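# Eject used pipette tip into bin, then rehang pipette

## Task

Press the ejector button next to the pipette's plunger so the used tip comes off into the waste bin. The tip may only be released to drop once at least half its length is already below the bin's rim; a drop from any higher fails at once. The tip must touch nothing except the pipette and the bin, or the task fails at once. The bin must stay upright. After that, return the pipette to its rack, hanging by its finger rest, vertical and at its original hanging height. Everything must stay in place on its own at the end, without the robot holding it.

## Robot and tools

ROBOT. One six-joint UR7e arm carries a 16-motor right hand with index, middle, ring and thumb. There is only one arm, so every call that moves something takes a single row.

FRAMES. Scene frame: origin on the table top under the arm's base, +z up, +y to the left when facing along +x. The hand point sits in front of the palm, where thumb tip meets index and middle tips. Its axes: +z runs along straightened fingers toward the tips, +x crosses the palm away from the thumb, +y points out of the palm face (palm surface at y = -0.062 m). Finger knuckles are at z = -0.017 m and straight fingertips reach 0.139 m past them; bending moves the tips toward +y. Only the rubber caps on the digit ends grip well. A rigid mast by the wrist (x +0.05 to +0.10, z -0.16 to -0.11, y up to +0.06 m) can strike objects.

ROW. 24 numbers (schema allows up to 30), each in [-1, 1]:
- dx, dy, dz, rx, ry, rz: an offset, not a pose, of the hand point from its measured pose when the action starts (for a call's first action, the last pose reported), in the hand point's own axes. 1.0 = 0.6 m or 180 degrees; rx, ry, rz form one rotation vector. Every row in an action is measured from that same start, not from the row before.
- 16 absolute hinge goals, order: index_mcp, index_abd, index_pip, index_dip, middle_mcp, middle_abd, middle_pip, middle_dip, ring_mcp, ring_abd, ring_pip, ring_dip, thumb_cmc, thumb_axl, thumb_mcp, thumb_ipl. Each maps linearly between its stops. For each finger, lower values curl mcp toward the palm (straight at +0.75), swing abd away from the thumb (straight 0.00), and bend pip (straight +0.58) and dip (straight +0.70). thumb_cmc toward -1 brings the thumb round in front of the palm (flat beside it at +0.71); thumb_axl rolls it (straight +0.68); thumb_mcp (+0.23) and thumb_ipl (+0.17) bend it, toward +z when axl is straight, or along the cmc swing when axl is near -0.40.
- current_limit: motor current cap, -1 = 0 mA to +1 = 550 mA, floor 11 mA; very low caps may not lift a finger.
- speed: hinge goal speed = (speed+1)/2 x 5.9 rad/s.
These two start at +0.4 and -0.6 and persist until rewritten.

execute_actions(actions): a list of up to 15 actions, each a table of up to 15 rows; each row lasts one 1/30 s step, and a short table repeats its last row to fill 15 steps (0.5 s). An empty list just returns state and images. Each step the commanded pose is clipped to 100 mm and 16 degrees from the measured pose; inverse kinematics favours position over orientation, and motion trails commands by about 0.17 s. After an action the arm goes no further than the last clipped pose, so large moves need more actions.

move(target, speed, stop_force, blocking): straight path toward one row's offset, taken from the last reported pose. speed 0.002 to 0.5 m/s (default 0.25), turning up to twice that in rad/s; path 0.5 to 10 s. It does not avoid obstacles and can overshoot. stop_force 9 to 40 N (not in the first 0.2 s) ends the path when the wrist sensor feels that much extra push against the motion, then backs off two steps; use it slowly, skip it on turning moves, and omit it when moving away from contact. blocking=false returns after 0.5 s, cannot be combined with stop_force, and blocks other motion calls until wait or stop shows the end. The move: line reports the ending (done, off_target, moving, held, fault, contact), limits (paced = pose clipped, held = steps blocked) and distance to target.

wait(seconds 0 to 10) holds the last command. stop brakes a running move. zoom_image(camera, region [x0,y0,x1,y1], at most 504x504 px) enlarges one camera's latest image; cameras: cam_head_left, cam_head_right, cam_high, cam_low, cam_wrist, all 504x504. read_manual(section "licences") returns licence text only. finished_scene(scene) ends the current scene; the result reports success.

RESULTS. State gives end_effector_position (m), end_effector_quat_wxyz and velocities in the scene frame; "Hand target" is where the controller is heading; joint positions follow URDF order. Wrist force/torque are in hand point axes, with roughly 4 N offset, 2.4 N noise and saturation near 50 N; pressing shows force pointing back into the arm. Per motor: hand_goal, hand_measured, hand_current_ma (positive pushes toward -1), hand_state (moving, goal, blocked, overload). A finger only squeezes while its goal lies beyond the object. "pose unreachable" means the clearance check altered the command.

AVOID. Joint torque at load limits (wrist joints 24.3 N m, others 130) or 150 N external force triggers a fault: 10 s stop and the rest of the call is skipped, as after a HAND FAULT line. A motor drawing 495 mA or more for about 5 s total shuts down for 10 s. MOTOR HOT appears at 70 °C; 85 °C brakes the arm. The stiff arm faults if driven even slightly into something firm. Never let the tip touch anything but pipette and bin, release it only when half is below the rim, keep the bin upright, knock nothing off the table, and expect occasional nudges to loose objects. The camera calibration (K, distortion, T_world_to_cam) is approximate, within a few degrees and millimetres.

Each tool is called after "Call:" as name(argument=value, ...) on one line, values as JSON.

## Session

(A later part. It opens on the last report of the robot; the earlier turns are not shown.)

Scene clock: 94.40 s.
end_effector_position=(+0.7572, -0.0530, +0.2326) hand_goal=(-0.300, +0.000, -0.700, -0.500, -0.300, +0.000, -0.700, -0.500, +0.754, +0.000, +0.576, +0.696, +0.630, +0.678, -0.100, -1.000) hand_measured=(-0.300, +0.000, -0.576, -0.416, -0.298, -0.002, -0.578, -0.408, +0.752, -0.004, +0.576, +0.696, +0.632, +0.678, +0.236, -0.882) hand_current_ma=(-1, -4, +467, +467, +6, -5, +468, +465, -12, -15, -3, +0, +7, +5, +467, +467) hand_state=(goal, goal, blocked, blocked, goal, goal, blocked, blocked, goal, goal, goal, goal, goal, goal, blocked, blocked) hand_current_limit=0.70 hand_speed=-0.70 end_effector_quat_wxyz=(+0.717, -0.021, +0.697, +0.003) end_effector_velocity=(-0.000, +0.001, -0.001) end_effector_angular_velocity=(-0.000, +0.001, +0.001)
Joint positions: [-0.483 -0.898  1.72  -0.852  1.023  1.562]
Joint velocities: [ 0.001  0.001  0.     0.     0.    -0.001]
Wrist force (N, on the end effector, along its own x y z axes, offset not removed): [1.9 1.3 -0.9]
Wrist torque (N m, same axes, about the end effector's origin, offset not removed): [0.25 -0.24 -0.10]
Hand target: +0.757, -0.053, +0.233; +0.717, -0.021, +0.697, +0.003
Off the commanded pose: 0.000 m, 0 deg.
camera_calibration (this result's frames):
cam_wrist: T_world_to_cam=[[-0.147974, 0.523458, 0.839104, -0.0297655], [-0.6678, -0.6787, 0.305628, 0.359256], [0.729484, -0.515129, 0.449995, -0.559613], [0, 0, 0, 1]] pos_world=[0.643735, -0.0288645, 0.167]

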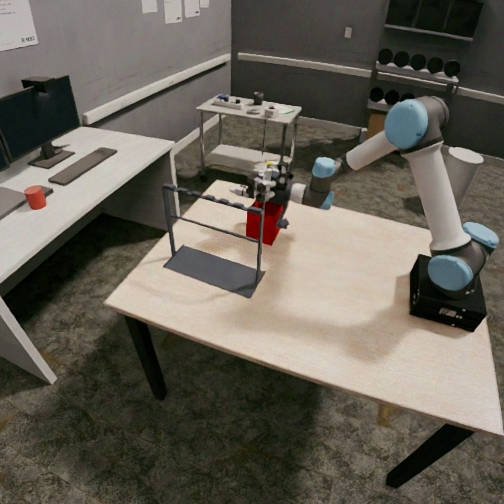

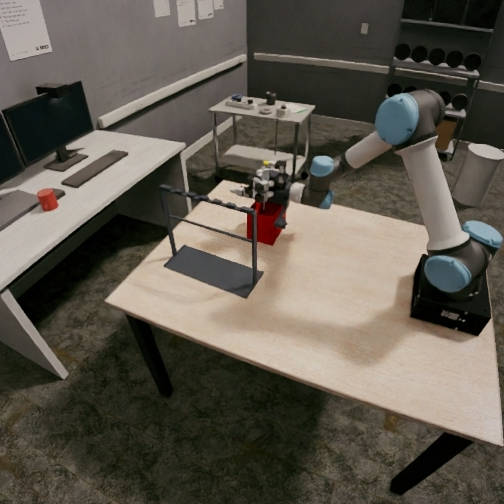

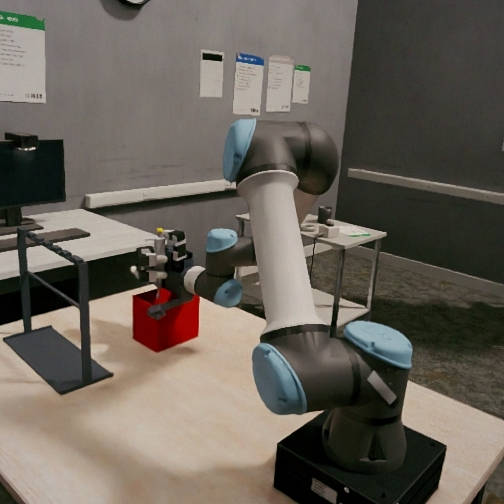

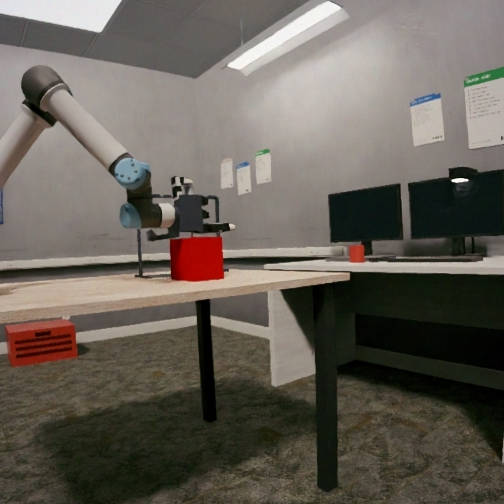

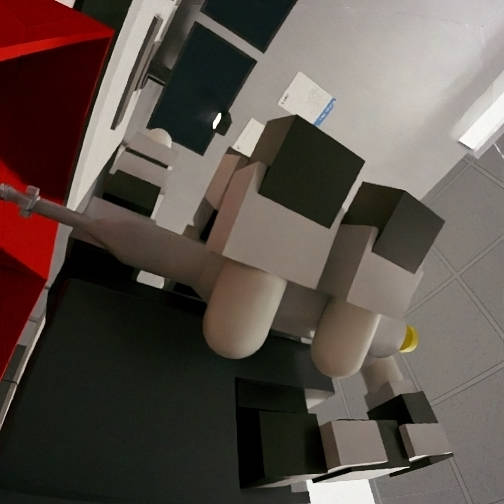

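Call:
move(target=[-0.045,0,0,0,0,0,-0.3,0,-0.7,-0.5,-0.3,0,-0.7,-0.5,0.754,0,0.576,0.696,0.714,0.678,0.3,0.168,0.4,-0.6], speed=0.06)

Call:
move(target=[-0.007,0.25,-0.045,0,0,0,-0.3,0,-0.7,-0.5,-0.3,0,-0.7,-0.5,0.754,0,0.576,0.696,0.714,0.678,0.3,0.168,0.4,-0.6], speed=0.1)

Call:
zoom_image(camera="cam_head_left", region=[150, 140, 340, 300])

Call:
zoom_image(camera="cam_high", region=[0, 200, 200, 400])

Scene clock: 98.37 s.
end_effector_position=(+0.7564, -0.0522, +0.2596) hand_goal=(-0.300, +0.000, -0.700, -0.500, -0.300, +0.000, -0.700, -0.500, +0.754, +0.000, +0.576, +0.696, +0.714, +0.678, +0.300, +0.168) hand_measured=(-0.302, +0.000, -0.576, -0.416, -0.300, -0.002, -0.578, -0.408, +0.752, -0.004, +0.576, +0.696, +0.712, +0.676, +0.298, +0.166) hand_current_ma=(-7, -3, +385, +385, +3, -5, +385, +385, -12, -15, -3, +0, -14, -14, -8, -13) hand_state=(goal, goal, blocked, blocked, goal, goal, blocked, blocked, goal, goal, goal, goal, goal, goal, goal, goal) hand_current_limit=0.40 hand_speed=-0.60 end_effector_quat_wxyz=(+0.717, -0.021, +0.697, +0.003) end_effector_velocity=(+0.000, +0.001, -0.000) end_effector_angular_velocity=(-0.001, +0.000, +0.001)
Joint positions: [-0.482 -0.946  1.713 -0.798  1.023  1.562]
Joint velocities: [ 0.001  0.001 -0.    -0.    -0.    -0.001]
Wrist force (N, on the end effector, along its own x y z axes, offset not removed): [4.3 -3.6 -0.1]
Wrist torque (N m, same axes, about the end effector's origin, offset not removed): [-0.48 -0.80 0.04]
Hand target: +0.756, -0.052, +0.260; +0.717, -0.021, +0.697, +0.003
Off the commanded pose: 0.000 m, 0 deg.
move: done
camera_calibration (this result's frames):
cam_wrist: T_world_to_cam=[[-0.147969, 0.523445, 0.839113, -0.0529193], [-0.667806, -0.6787, 0.305617, 0.350983], [0.72948, -0.515143, 0.449986, -0.570828], [0, 0, 0, 1]] pos_world=[0.642965, -0.0281453, 0.194003]

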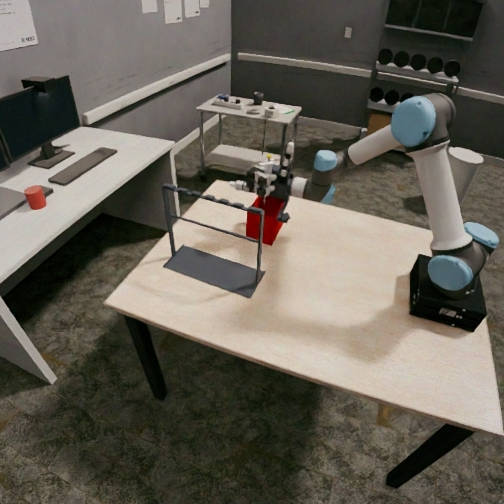

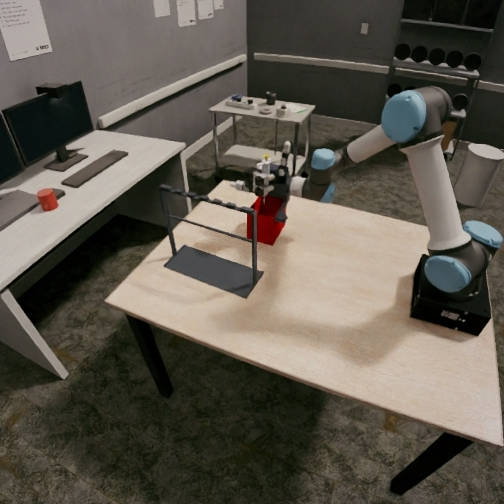

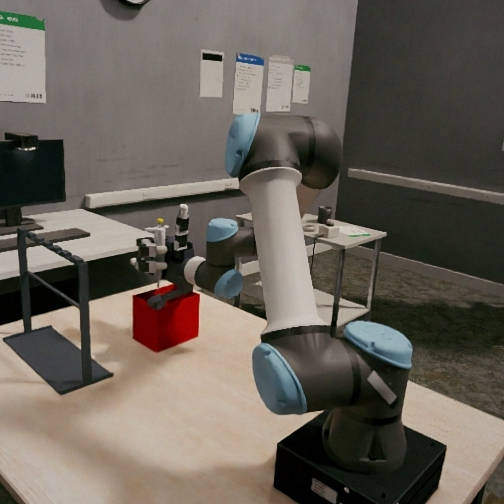

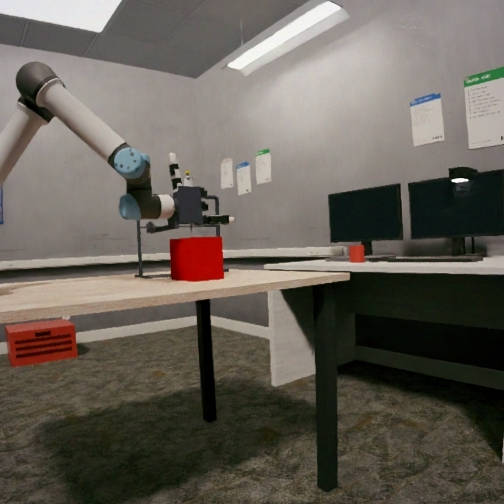

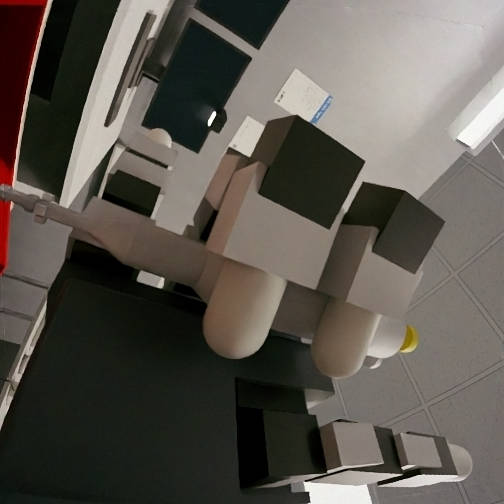

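Scene clock: 100.30 s.
end_effector_position=(+0.7243, +0.0967, +0.2589) hand_goal=(-0.300, +0.000, -0.700, -0.500, -0.300, +0.000, -0.700, -0.500, +0.754, +0.000, +0.576, +0.696, +0.714, +0.678, +0.300, +0.168) hand_measured=(-0.302, +0.000, -0.576, -0.416, -0.300, -0.002, -0.578, -0.408, +0.752, -0.004, +0.576, +0.696, +0.712, +0.676, +0.298, +0.166) hand_current_ma=(-7, -3, +385, +385, +3, -5, +385, +385, -12, -15, -3, +0, -10, -14, -8, -13) hand_state=(goal, goal, blocked, blocked, goal, goal, blocked, blocked, goal, goal, goal, goal, goal, goal, goal, goal) hand_current_limit=0.40 hand_speed=-0.60 end_effector_quat_wxyz=(+0.717, -0.021, +0.697, +0.003) end_effector_velocity=(-0.000, +0.002, -0.000) end_effector_angular_velocity=(+0.000, +0.000, -0.000)
Joint positions: [-0.234 -1.034  1.879 -0.872  1.272  1.554]
Joint velocities: [ 0.003 -0.     0.001 -0.     0.004 -0.   ]
Wrist force (N, on the end effector, along its own x y z axes, offset not removed): [2.3 -1.8 -1.6]
Wrist torque (N m, same axes, about the end effector's origin, offset not removed): [-0.29 -0.52 -0.09]
Hand target: +0.724, +0.097, +0.259; +0.717, -0.021, +0.697, +0.003
Off the commanded pose: 0.000 m, 0 deg.
move: done
camera_calibration (this result's frames):
cam_wrist: T_world_to_cam=[[-0.147917, 0.523594, 0.839029, -0.135098], [-0.667771, -0.678657, 0.30579, 0.430789], [0.729522, -0.515047, 0.450026, -0.470399], [0, 0, 0, 1]] pos_world=[0.610851, 0.120816, 0.193312]

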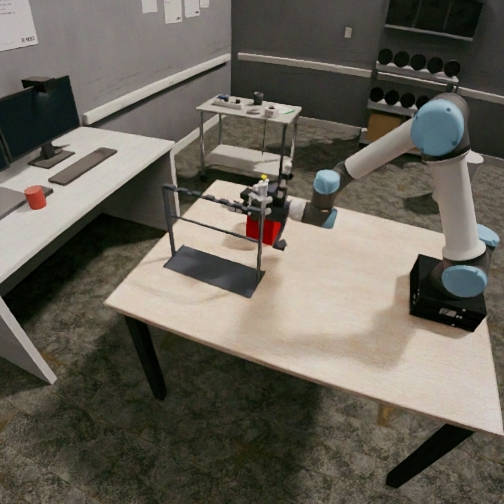

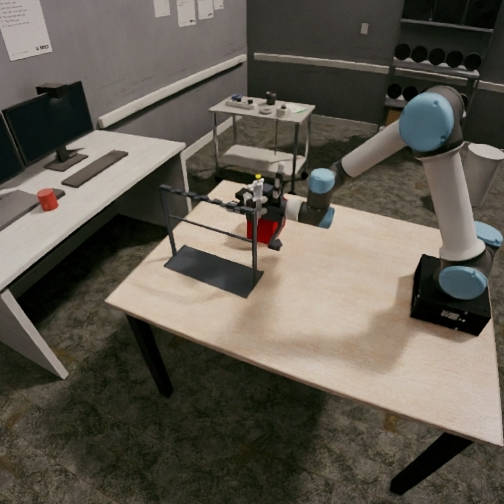

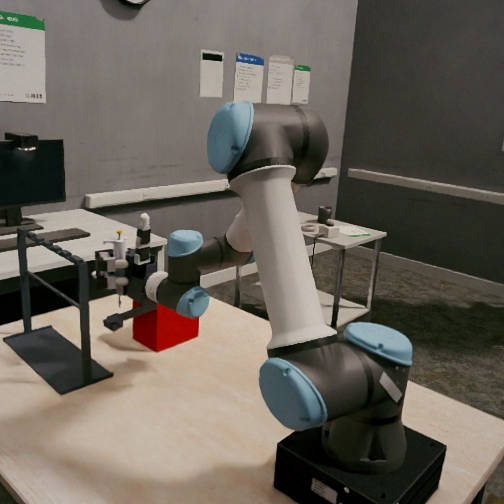

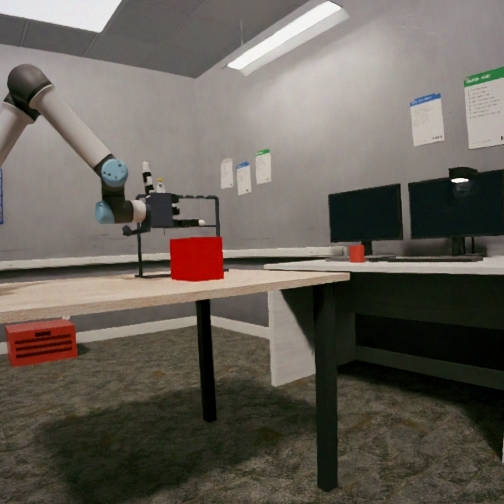

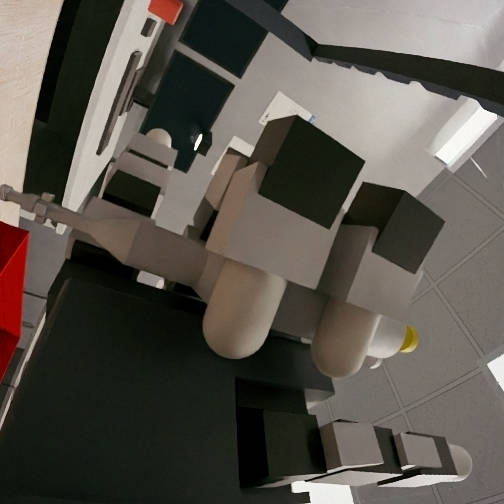

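Region (150, 140, 340, 300) of cam_head_left's 504x504 image, scaled by 2.653, with more detail than that image has; it fills the top 424 rows of this view, and the rest is white.

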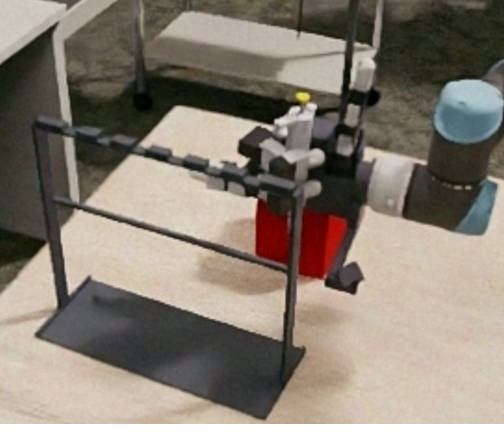

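Region (0, 200, 200, 400) of cam_high's 504x504 image, scaled by 2.520, with more detail than that image has.

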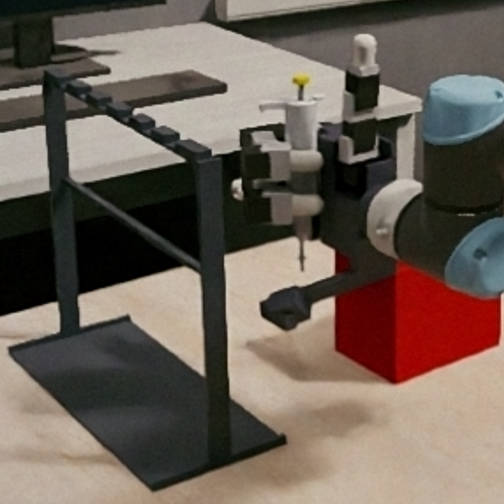

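Call:
move(target=[0,0.16,0.006,0,0,0,-0.3,0,-0.7,-0.5,-0.3,0,-0.7,-0.5,0.754,0,0.576,0.696,0.714,0.678,0.3,0.168,0.4,-0.6], speed=0.03)

Call:
zoom_image(camera="cam_head_left", region=[200, 160, 300, 260])

Call:
zoom_image(camera="cam_high", region=[40, 210, 140, 310])

Scene clock: 105.57 s.
end_effector_position=(+0.7247, +0.1927, +0.2564) hand_goal=(-0.300, +0.000, -0.700, -0.500, -0.300, +0.000, -0.700, -0.500, +0.754, +0.000, +0.576, +0.696, +0.714, +0.678, +0.300, +0.168) hand_measured=(-0.302, +0.000, -0.576, -0.416, -0.300, -0.002, -0.578, -0.408, +0.752, -0.004, +0.576, +0.696, +0.712, +0.676, +0.298, +0.166) hand_current_ma=(-7, -3, +385, +385, +3, -5, +385, +385, -12, -15, -3, +0, -10, -14, -8, -13) hand_state=(goal, goal, blocked, blocked, goal, goal, blocked, blocked, goal, goal, goal, goal, goal, goal, goal, goal) hand_current_limit=0.40 hand_speed=-0.60 end_effector_quat_wxyz=(+0.717, -0.021, +0.697, +0.003) end_effector_velocity=(+0.000, +0.002, -0.000) end_effector_angular_velocity=(+0.000, +0.000, -0.001)
Joint positions: [-0.039 -1.012  1.848 -0.862  1.467  1.548]
Joint velocities: [ 0.004  0.001 -0.001  0.001  0.004  0.   ]
Wrist force (N, on the end effector, along its own x y z axes, offset not removed): [1.7 2.1 0.2]
Wrist torque (N m, same axes, about the end effector's origin, offset not removed): [0.35 -0.47 0.00]
Hand target: +0.725, +0.193, +0.256; +0.717, -0.021, +0.697, +0.003
Off the commanded pose: 0.000 m, 0 deg.
move: done
camera_calibration (this result's frames):
cam_wrist: T_world_to_cam=[[-0.147905, 0.523718, 0.838954, -0.183158], [-0.667755, -0.67862, 0.305907, 0.496873], [0.729539, -0.51497, 0.450087, -0.420102], [0, 0, 0, 1]] pos_world=[0.611181, 0.216771, 0.190746]

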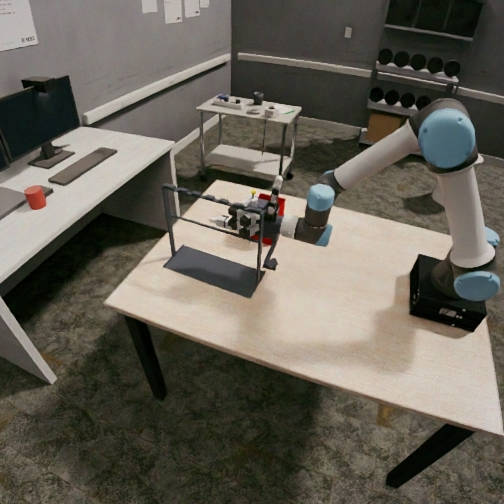

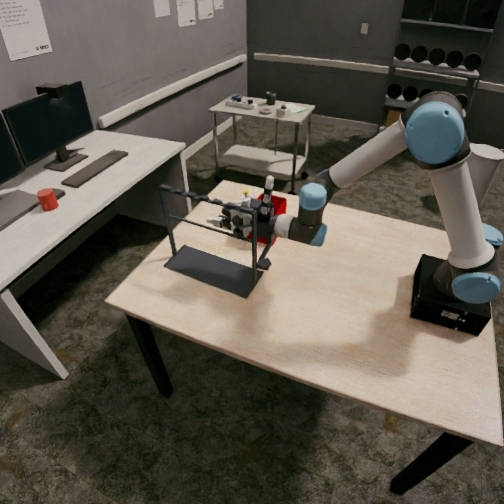

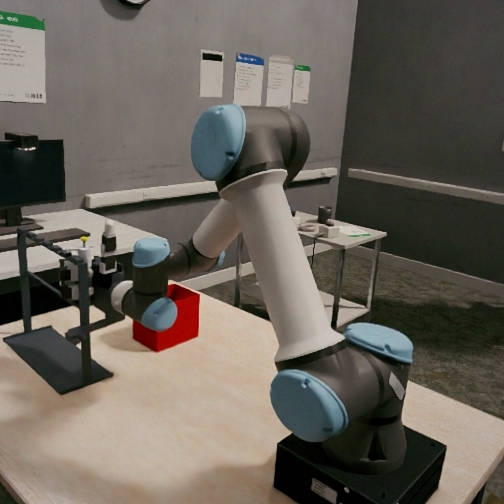

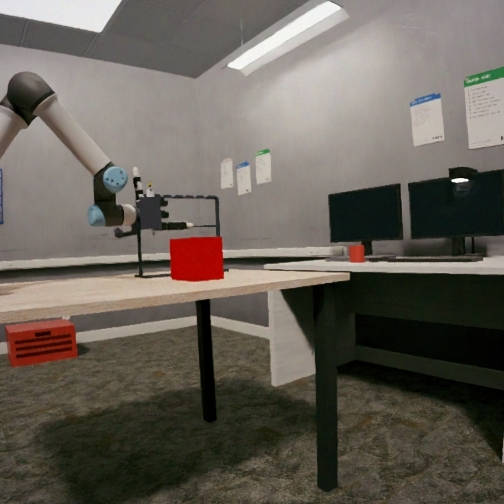

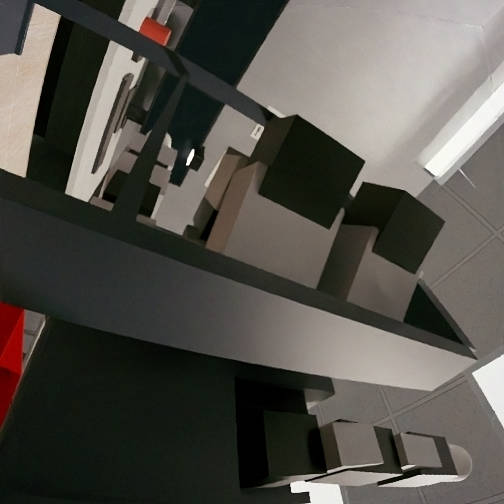

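Region (200, 160, 300, 260) of cam_head_left's 504x504 image, scaled by 5.040, with more detail than that image has.

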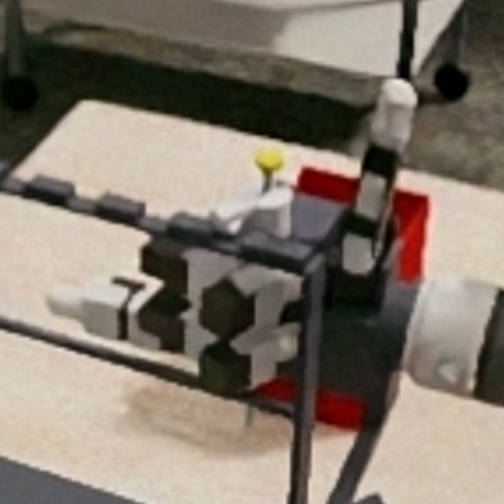

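Region (40, 210, 140, 310) of cam_high's 504x504 image, scaled by 5.040, with more detail than that image has.

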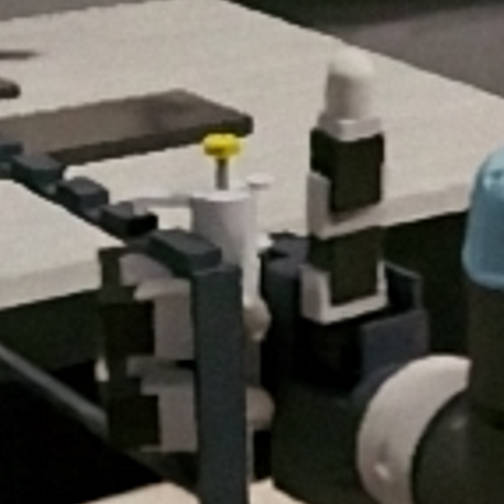

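Call:
move(target=[0.024,0.008,0,0,0,0,-0.3,0,-0.7,-0.5,-0.3,0,-0.7,-0.5,0.754,0,0.576,0.696,0.714,0.678,0.3,0.168,0.4,-0.6], speed=0.01, stop_force=9)

Call:
zoom_image(camera="cam_head_left", region=[200, 160, 300, 260])

Call:
zoom_image(camera="cam_high", region=[40, 210, 140, 310])

Scene clock: 109.47 s.
end_effector_position=(+0.7249, +0.1971, +0.2420) hand_goal=(-0.300, +0.000, -0.700, -0.500, -0.300, +0.000, -0.700, -0.500, +0.754, +0.000, +0.576, +0.696, +0.714, +0.678, +0.300, +0.168) hand_measured=(-0.306, -0.002, -0.576, -0.416, -0.292, -0.002, -0.580, -0.408, +0.752, -0.004, +0.576, +0.696, +0.712, +0.676, +0.298, +0.166) hand_current_ma=(-29, -11, +385, +385, +43, -13, +385, +385, -12, -16, -3, +0, -10, -14, -8, -13) hand_state=(goal, goal, blocked, blocked, goal, goal, blocked, blocked, goal, goal, goal, goal, goal, goal, goal, goal) hand_current_limit=0.40 hand_speed=-0.60 end_effector_quat_wxyz=(+0.717, -0.021, +0.697, +0.003) end_effector_velocity=(-0.000, +0.001, -0.002) end_effector_angular_velocity=(+0.001, +0.002, +0.000)
Joint positions: [-0.03  -0.983  1.85  -0.892  1.476  1.548]
Joint velocities: [ 0.001  0.003  0.    -0.002  0.001  0.001]
Wrist force (N, on the end effector, along its own x y z axes, offset not removed): [-1.9 5.3 1.8]
Wrist torque (N m, same axes, about the end effector's origin, offset not removed): [0.58 -0.66 -0.03]
Hand target: +0.725, +0.197, +0.242; +0.717, -0.021, +0.697, +0.003
Off the commanded pose: 0.000 m, 0 deg.
move: done
camera_calibration (this result's frames):
cam_wrist: T_world_to_cam=[[-0.148051, 0.523722, 0.838926, -0.173267], [-0.667782, -0.678637, 0.305809, 0.50447], [0.729485, -0.514945, 0.450205, -0.411566], [0, 0, 0, 1]] pos_world=[0.611454, 0.221162, 0.176376]

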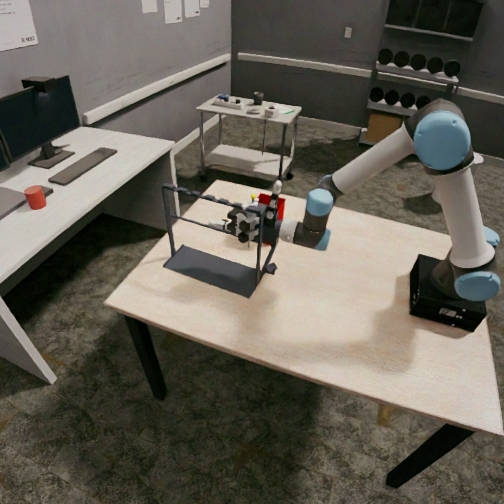

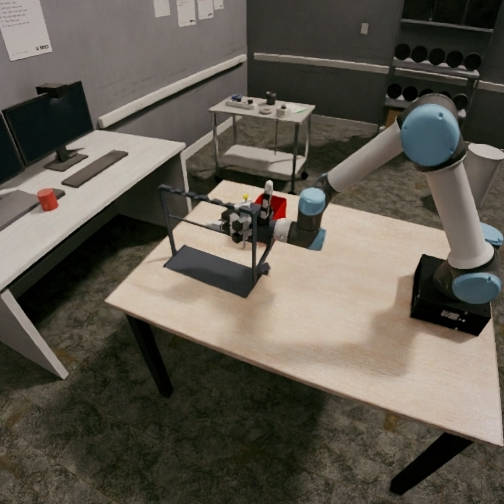

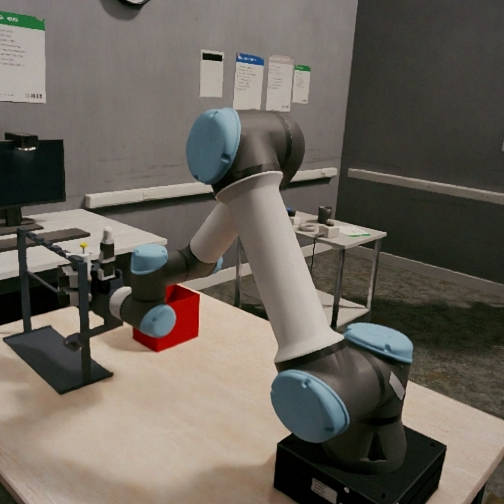

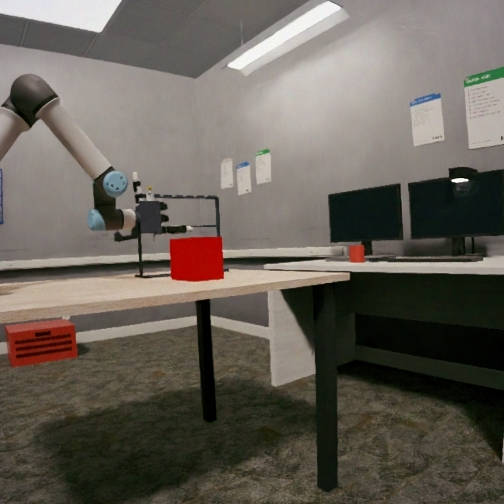

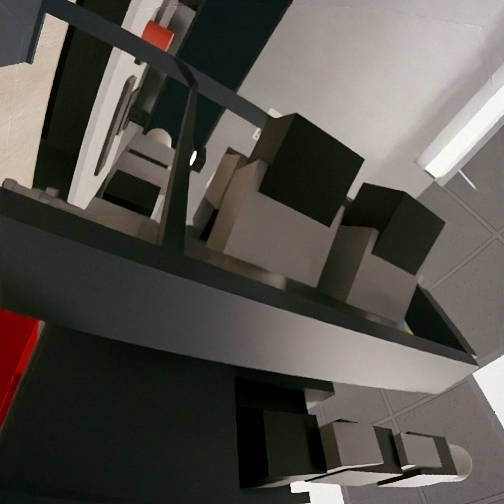

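Region (200, 160, 300, 260) of cam_head_left's 504x504 image, scaled by 5.040, with more detail than that image has.

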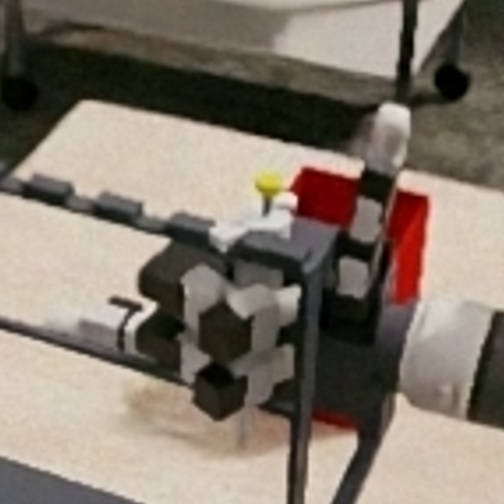

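Region (40, 210, 140, 310) of cam_high's 504x504 image, scaled by 5.040, with more detail than that image has.

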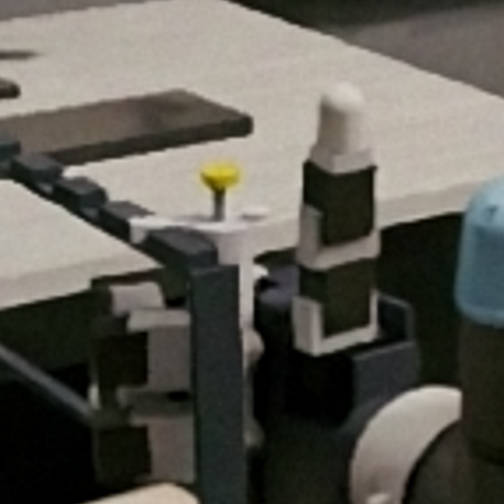

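Seated in the notch. Release and withdraw.

Call:
move(target=[0,0,0,0,0,0,0.754,0,0.576,0.696,0.754,0,0.576,0.696,0.754,0,0.576,0.696,0.714,0.678,0.226,0.168,0.4,-0.7], speed=0.02)

Call:
move(target=[0,-0.12,0,0,0,0,0.754,0,0.576,0.696,0.754,0,0.576,0.696,0.754,0,0.576,0.696,0.714,0.678,0.226,0.168,0.4,-0.7], speed=0.05)

Call:
zoom_image(camera="cam_head_left", region=[180, 160, 300, 280])

Call:
zoom_image(camera="cam_high", region=[20, 210, 160, 350])

Scene clock: 113.40 s.
end_effector_position=(+0.7249, +0.1971, +0.2420) hand_goal=(+0.754, +0.000, +0.576, +0.696, +0.754, +0.000, +0.576, +0.696, +0.754, +0.000, +0.576, +0.696, +0.714, +0.678, +0.226, +0.168) hand_measured=(+0.752, -0.002, +0.574, +0.694, +0.752, -0.004, +0.574, +0.692, +0.752, -0.004, +0.576, +0.696, +0.712, +0.676, +0.228, +0.166) hand_current_ma=(-15, -12, -15, -14, -14, -16, -15, -16, -12, -16, -3, +0, -10, -14, +15, -12) hand_state=(goal, goal, goal, goal, goal, goal, goal, goal, goal, goal, goal, goal, goal, goal, goal, goal) hand_current_limit=0.40 hand_speed=-0.70 end_effector_quat_wxyz=(+0.717, -0.021, +0.697, +0.003) end_effector_velocity=(-0.000, +0.000, +0.000) end_effector_angular_velocity=(+0.000, -0.001, +0.000)
Joint positions: [-0.03  -0.983  1.85  -0.892  1.476  1.548]
Joint velocities: [ 0.001 -0.    -0.    -0.     0.     0.   ]
Wrist force (N, on the end effector, along its own x y z axes, offset not removed): [3.0 0.1 -5.9]
Wrist torque (N m, same axes, about the end effector's origin, offset not removed): [0.62 -0.44 0.02]
Hand target: +0.725, +0.197, +0.242; +0.717, -0.021, +0.697, +0.003
Off the commanded pose: 0.000 m, 0 deg.
move: done
camera_calibration (this result's frames):
cam_wrist: T_world_to_cam=[[-0.14805, 0.523754, 0.838906, -0.173266], [-0.667785, -0.678623, 0.305834, 0.504464], [0.729483, -0.51493, 0.450225, -0.411571], [0, 0, 0, 1]] pos_world=[0.611455, 0.221159, 0.176371]

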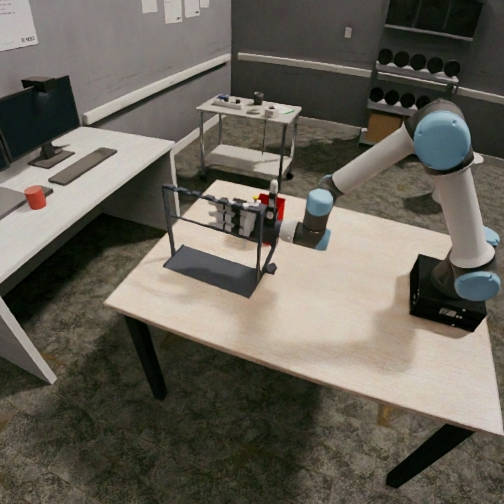

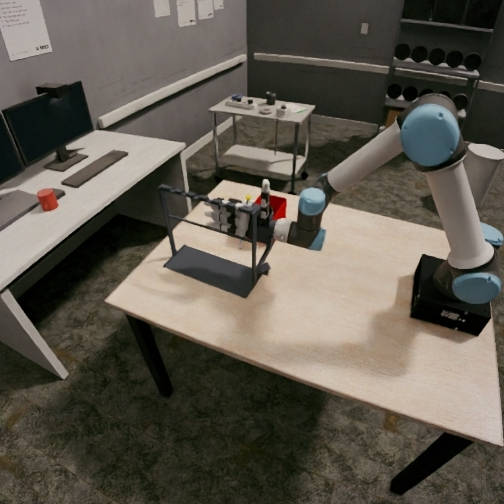

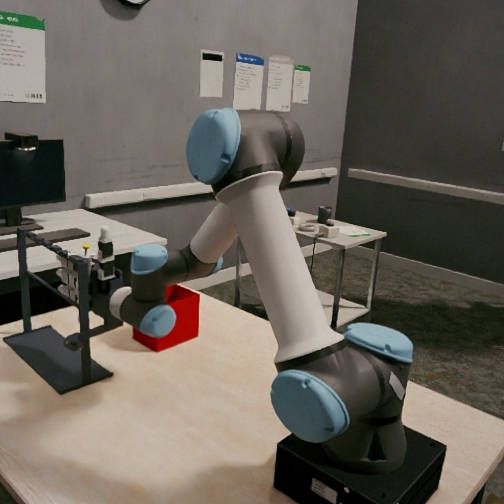

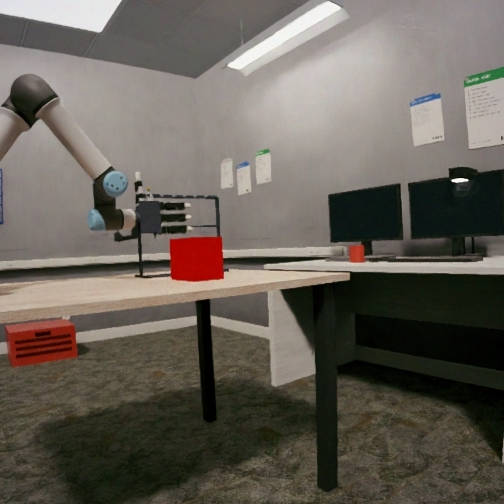

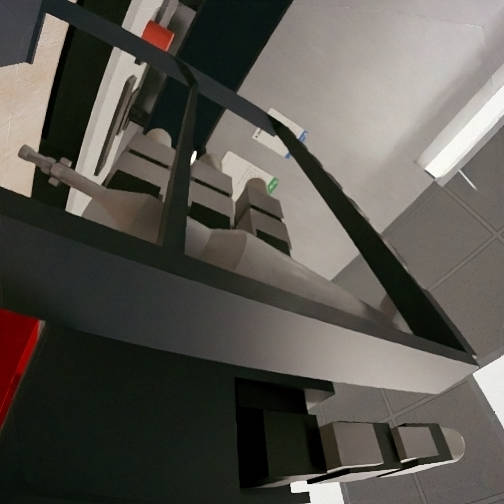

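Scene clock: 115.20 s.
end_effector_position=(+0.7274, +0.1252, +0.2440) hand_goal=(+0.754, +0.000, +0.576, +0.696, +0.754, +0.000, +0.576, +0.696, +0.754, +0.000, +0.576, +0.696, +0.714, +0.678, +0.226, +0.168) hand_measured=(+0.752, -0.002, +0.574, +0.694, +0.752, -0.004, +0.574, +0.692, +0.752, -0.004, +0.576, +0.696, +0.712, +0.676, +0.228, +0.166) hand_current_ma=(-15, -12, -14, -14, -13, -16, -14, -16, -12, -16, -3, +0, -10, -14, +15, -12) hand_state=(goal, goal, goal, goal, goal, goal, goal, goal, goal, goal, goal, goal, goal, goal, goal, goal) hand_current_limit=0.40 hand_speed=-0.70 end_effector_quat_wxyz=(+0.717, -0.021, +0.697, +0.003) end_effector_velocity=(+0.000, -0.003, +0.001) end_effector_angular_velocity=(-0.001, -0.002, -0.002)
Joint positions: [-0.175 -0.999  1.872 -0.9    1.33   1.552]
Joint velocities: [-0.005 -0.001 -0.     0.    -0.003 -0.001]
Wrist force (N, on the end effector, along its own x y z axes, offset not removed): [2.0 0.1 -1.5]
Wrist torque (N m, same axes, about the end effector's origin, offset not removed): [-0.02 -0.37 0.15]
Hand target: +0.727, +0.125, +0.244; +0.717, -0.021, +0.697, +0.003
Off the commanded pose: 0.000 m, 0 deg.
move: done
camera_calibration (this result's frames):
cam_wrist: T_world_to_cam=[[-0.148073, 0.523664, 0.838958, -0.136922], [-0.667802, -0.678649, 0.305737, 0.456743], [0.729462, -0.514987, 0.450193, -0.451243], [0, 0, 0, 1]] pos_world=[0.613904, 0.149286, 0.178375]

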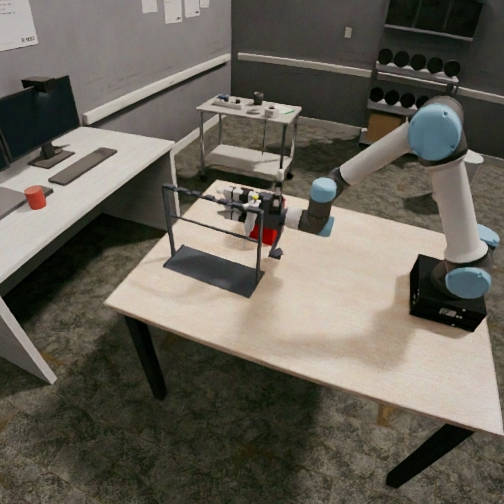

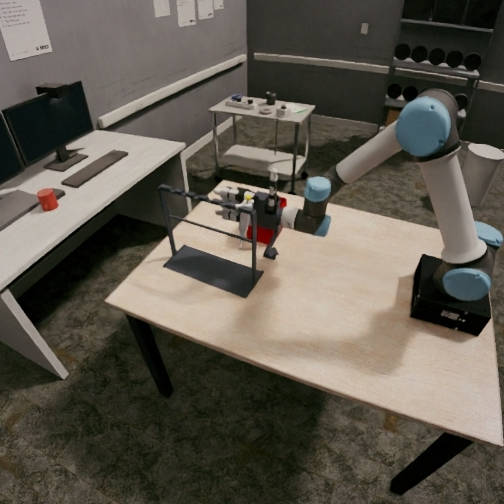

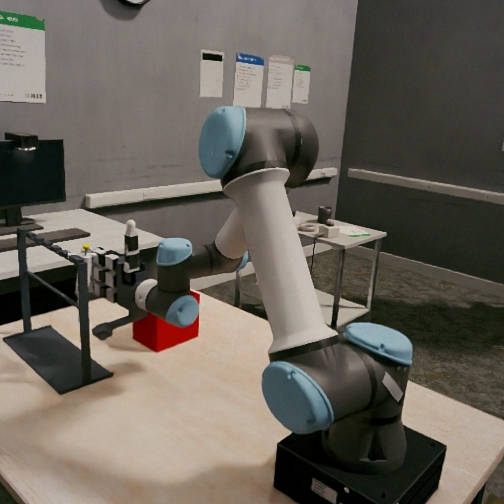

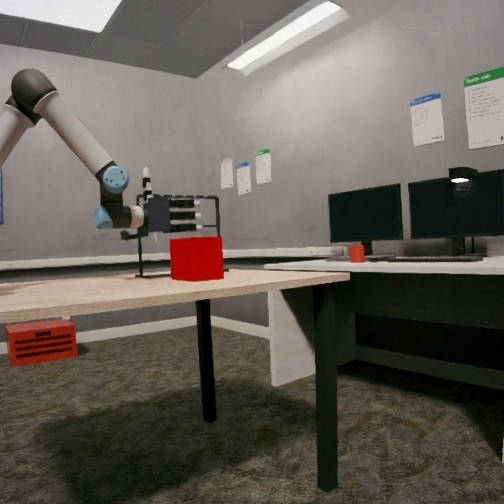

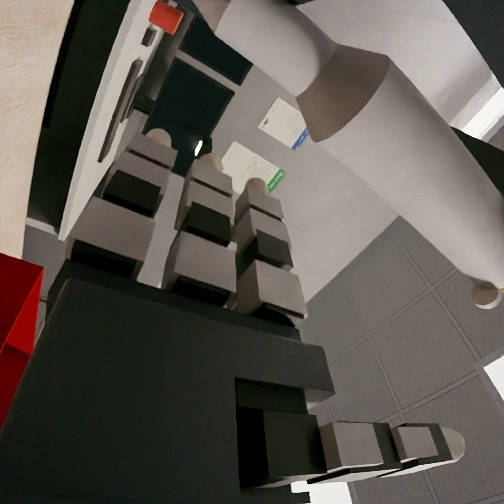

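Region (180, 160, 300, 280) of cam_head_left's 504x504 image, scaled by 4.200, with more detail than that image has.

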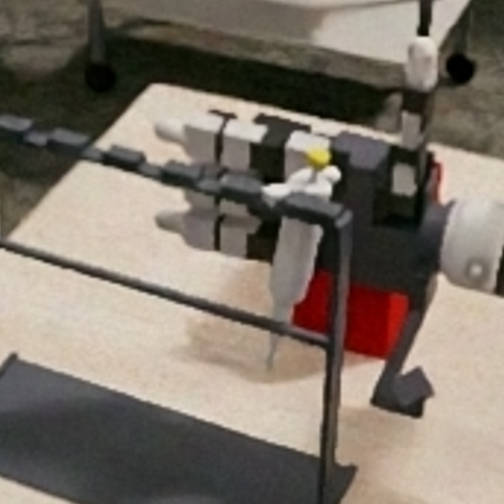

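Region (20, 210, 160, 350) of cam_high's 504x504 image, scaled by 3.600, with more detail than that image has.

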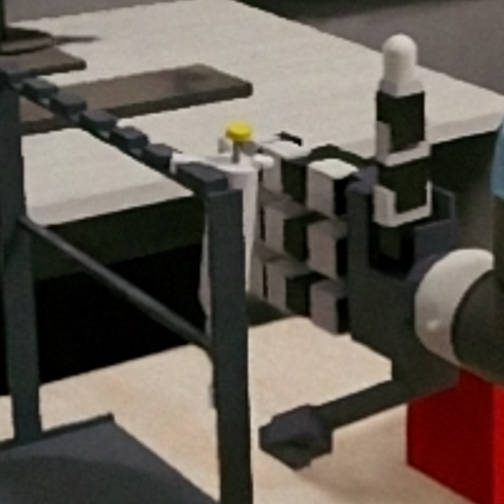

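Call:
wait(seconds=1)

Call:
zoom_image(camera="cam_head_left", region=[180, 160, 300, 280])

Call:
zoom_image(camera="cam_head_right", region=[200, 170, 300, 270])

Scene clock: 117.37 s.
end_effector_position=(+0.7274, +0.1251, +0.2440) hand_goal=(+0.754, +0.000, +0.576, +0.696, +0.754, +0.000, +0.576, +0.696, +0.754, +0.000, +0.576, +0.696, +0.714, +0.678, +0.226, +0.168) hand_measured=(+0.752, -0.002, +0.574, +0.694, +0.752, -0.004, +0.574, +0.692, +0.752, -0.004, +0.576, +0.696, +0.712, +0.676, +0.228, +0.166) hand_current_ma=(-15, -12, -14, -14, -13, -16, -14, -16, -12, -16, -3, +0, -10, -14, +15, -12) hand_state=(goal, goal, goal, goal, goal, goal, goal, goal, goal, goal, goal, goal, goal, goal, goal, goal) hand_current_limit=0.40 hand_speed=-0.70 end_effector_quat_wxyz=(+0.717, -0.021, +0.697, +0.003) end_effector_velocity=(-0.000, -0.000, -0.001) end_effector_angular_velocity=(-0.001, +0.002, -0.000)
Joint positions: [-0.175 -0.999  1.872 -0.9    1.33   1.552]
Joint velocities: [-0.     0.     0.001  0.001 -0.    -0.001]
Wrist force (N, on the end effector, along its own x y z axes, offset not removed): [4.4 -1.4 -2.0]
Wrist torque (N m, same axes, about the end effector's origin, offset not removed): [-0.03 -0.80 0.17]
Hand target: +0.727, +0.125, +0.244; +0.717, -0.021, +0.697, +0.003
Off the commanded pose: 0.000 m, 0 deg.
wait: 1.00 s; at rest from the start
camera_calibration (this result's frames):
cam_wrist: T_world_to_cam=[[-0.14808, 0.523664, 0.838957, -0.136862], [-0.667797, -0.678655, 0.305736, 0.456668], [0.729465, -0.514979, 0.450196, -0.451308], [0, 0, 0, 1]] pos_world=[0.613908, 0.149176, 0.178378]

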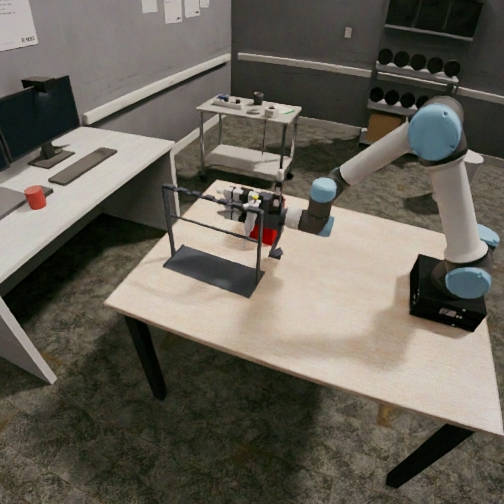

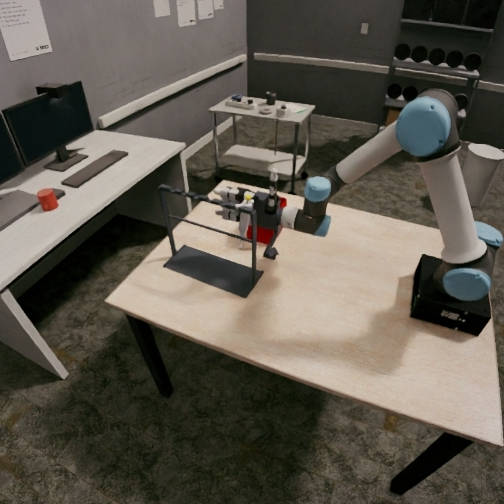

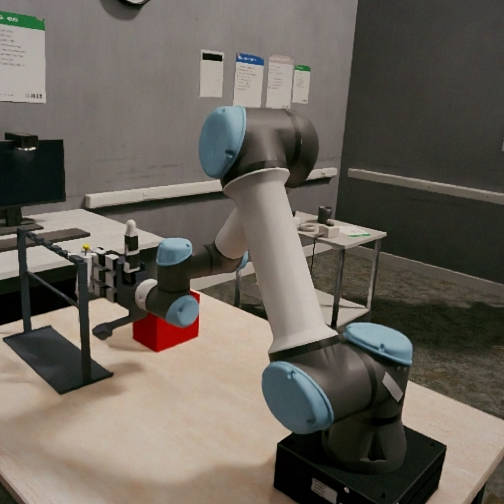

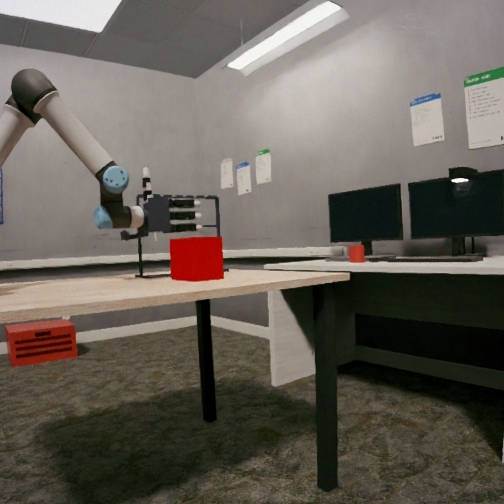

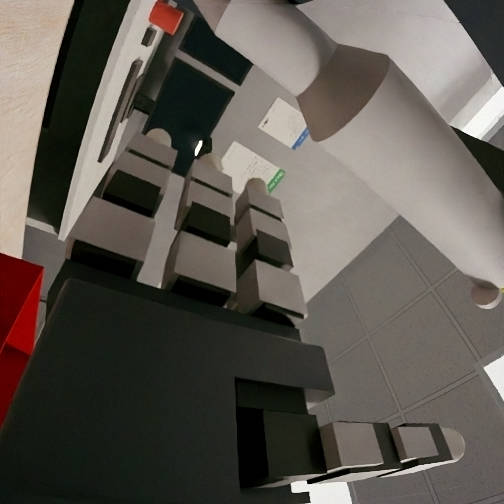

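Region (180, 160, 300, 280) of cam_head_left's 504x504 image, scaled by 4.200, with more detail than that image has.

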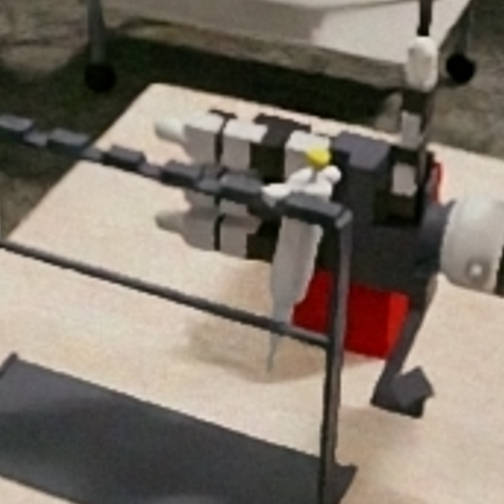

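Region (200, 170, 300, 270) of cam_head_right's 504x504 image, scaled by 5.040, with more detail than that image has.

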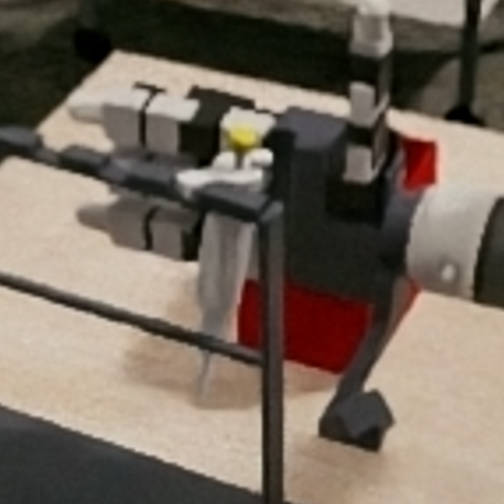

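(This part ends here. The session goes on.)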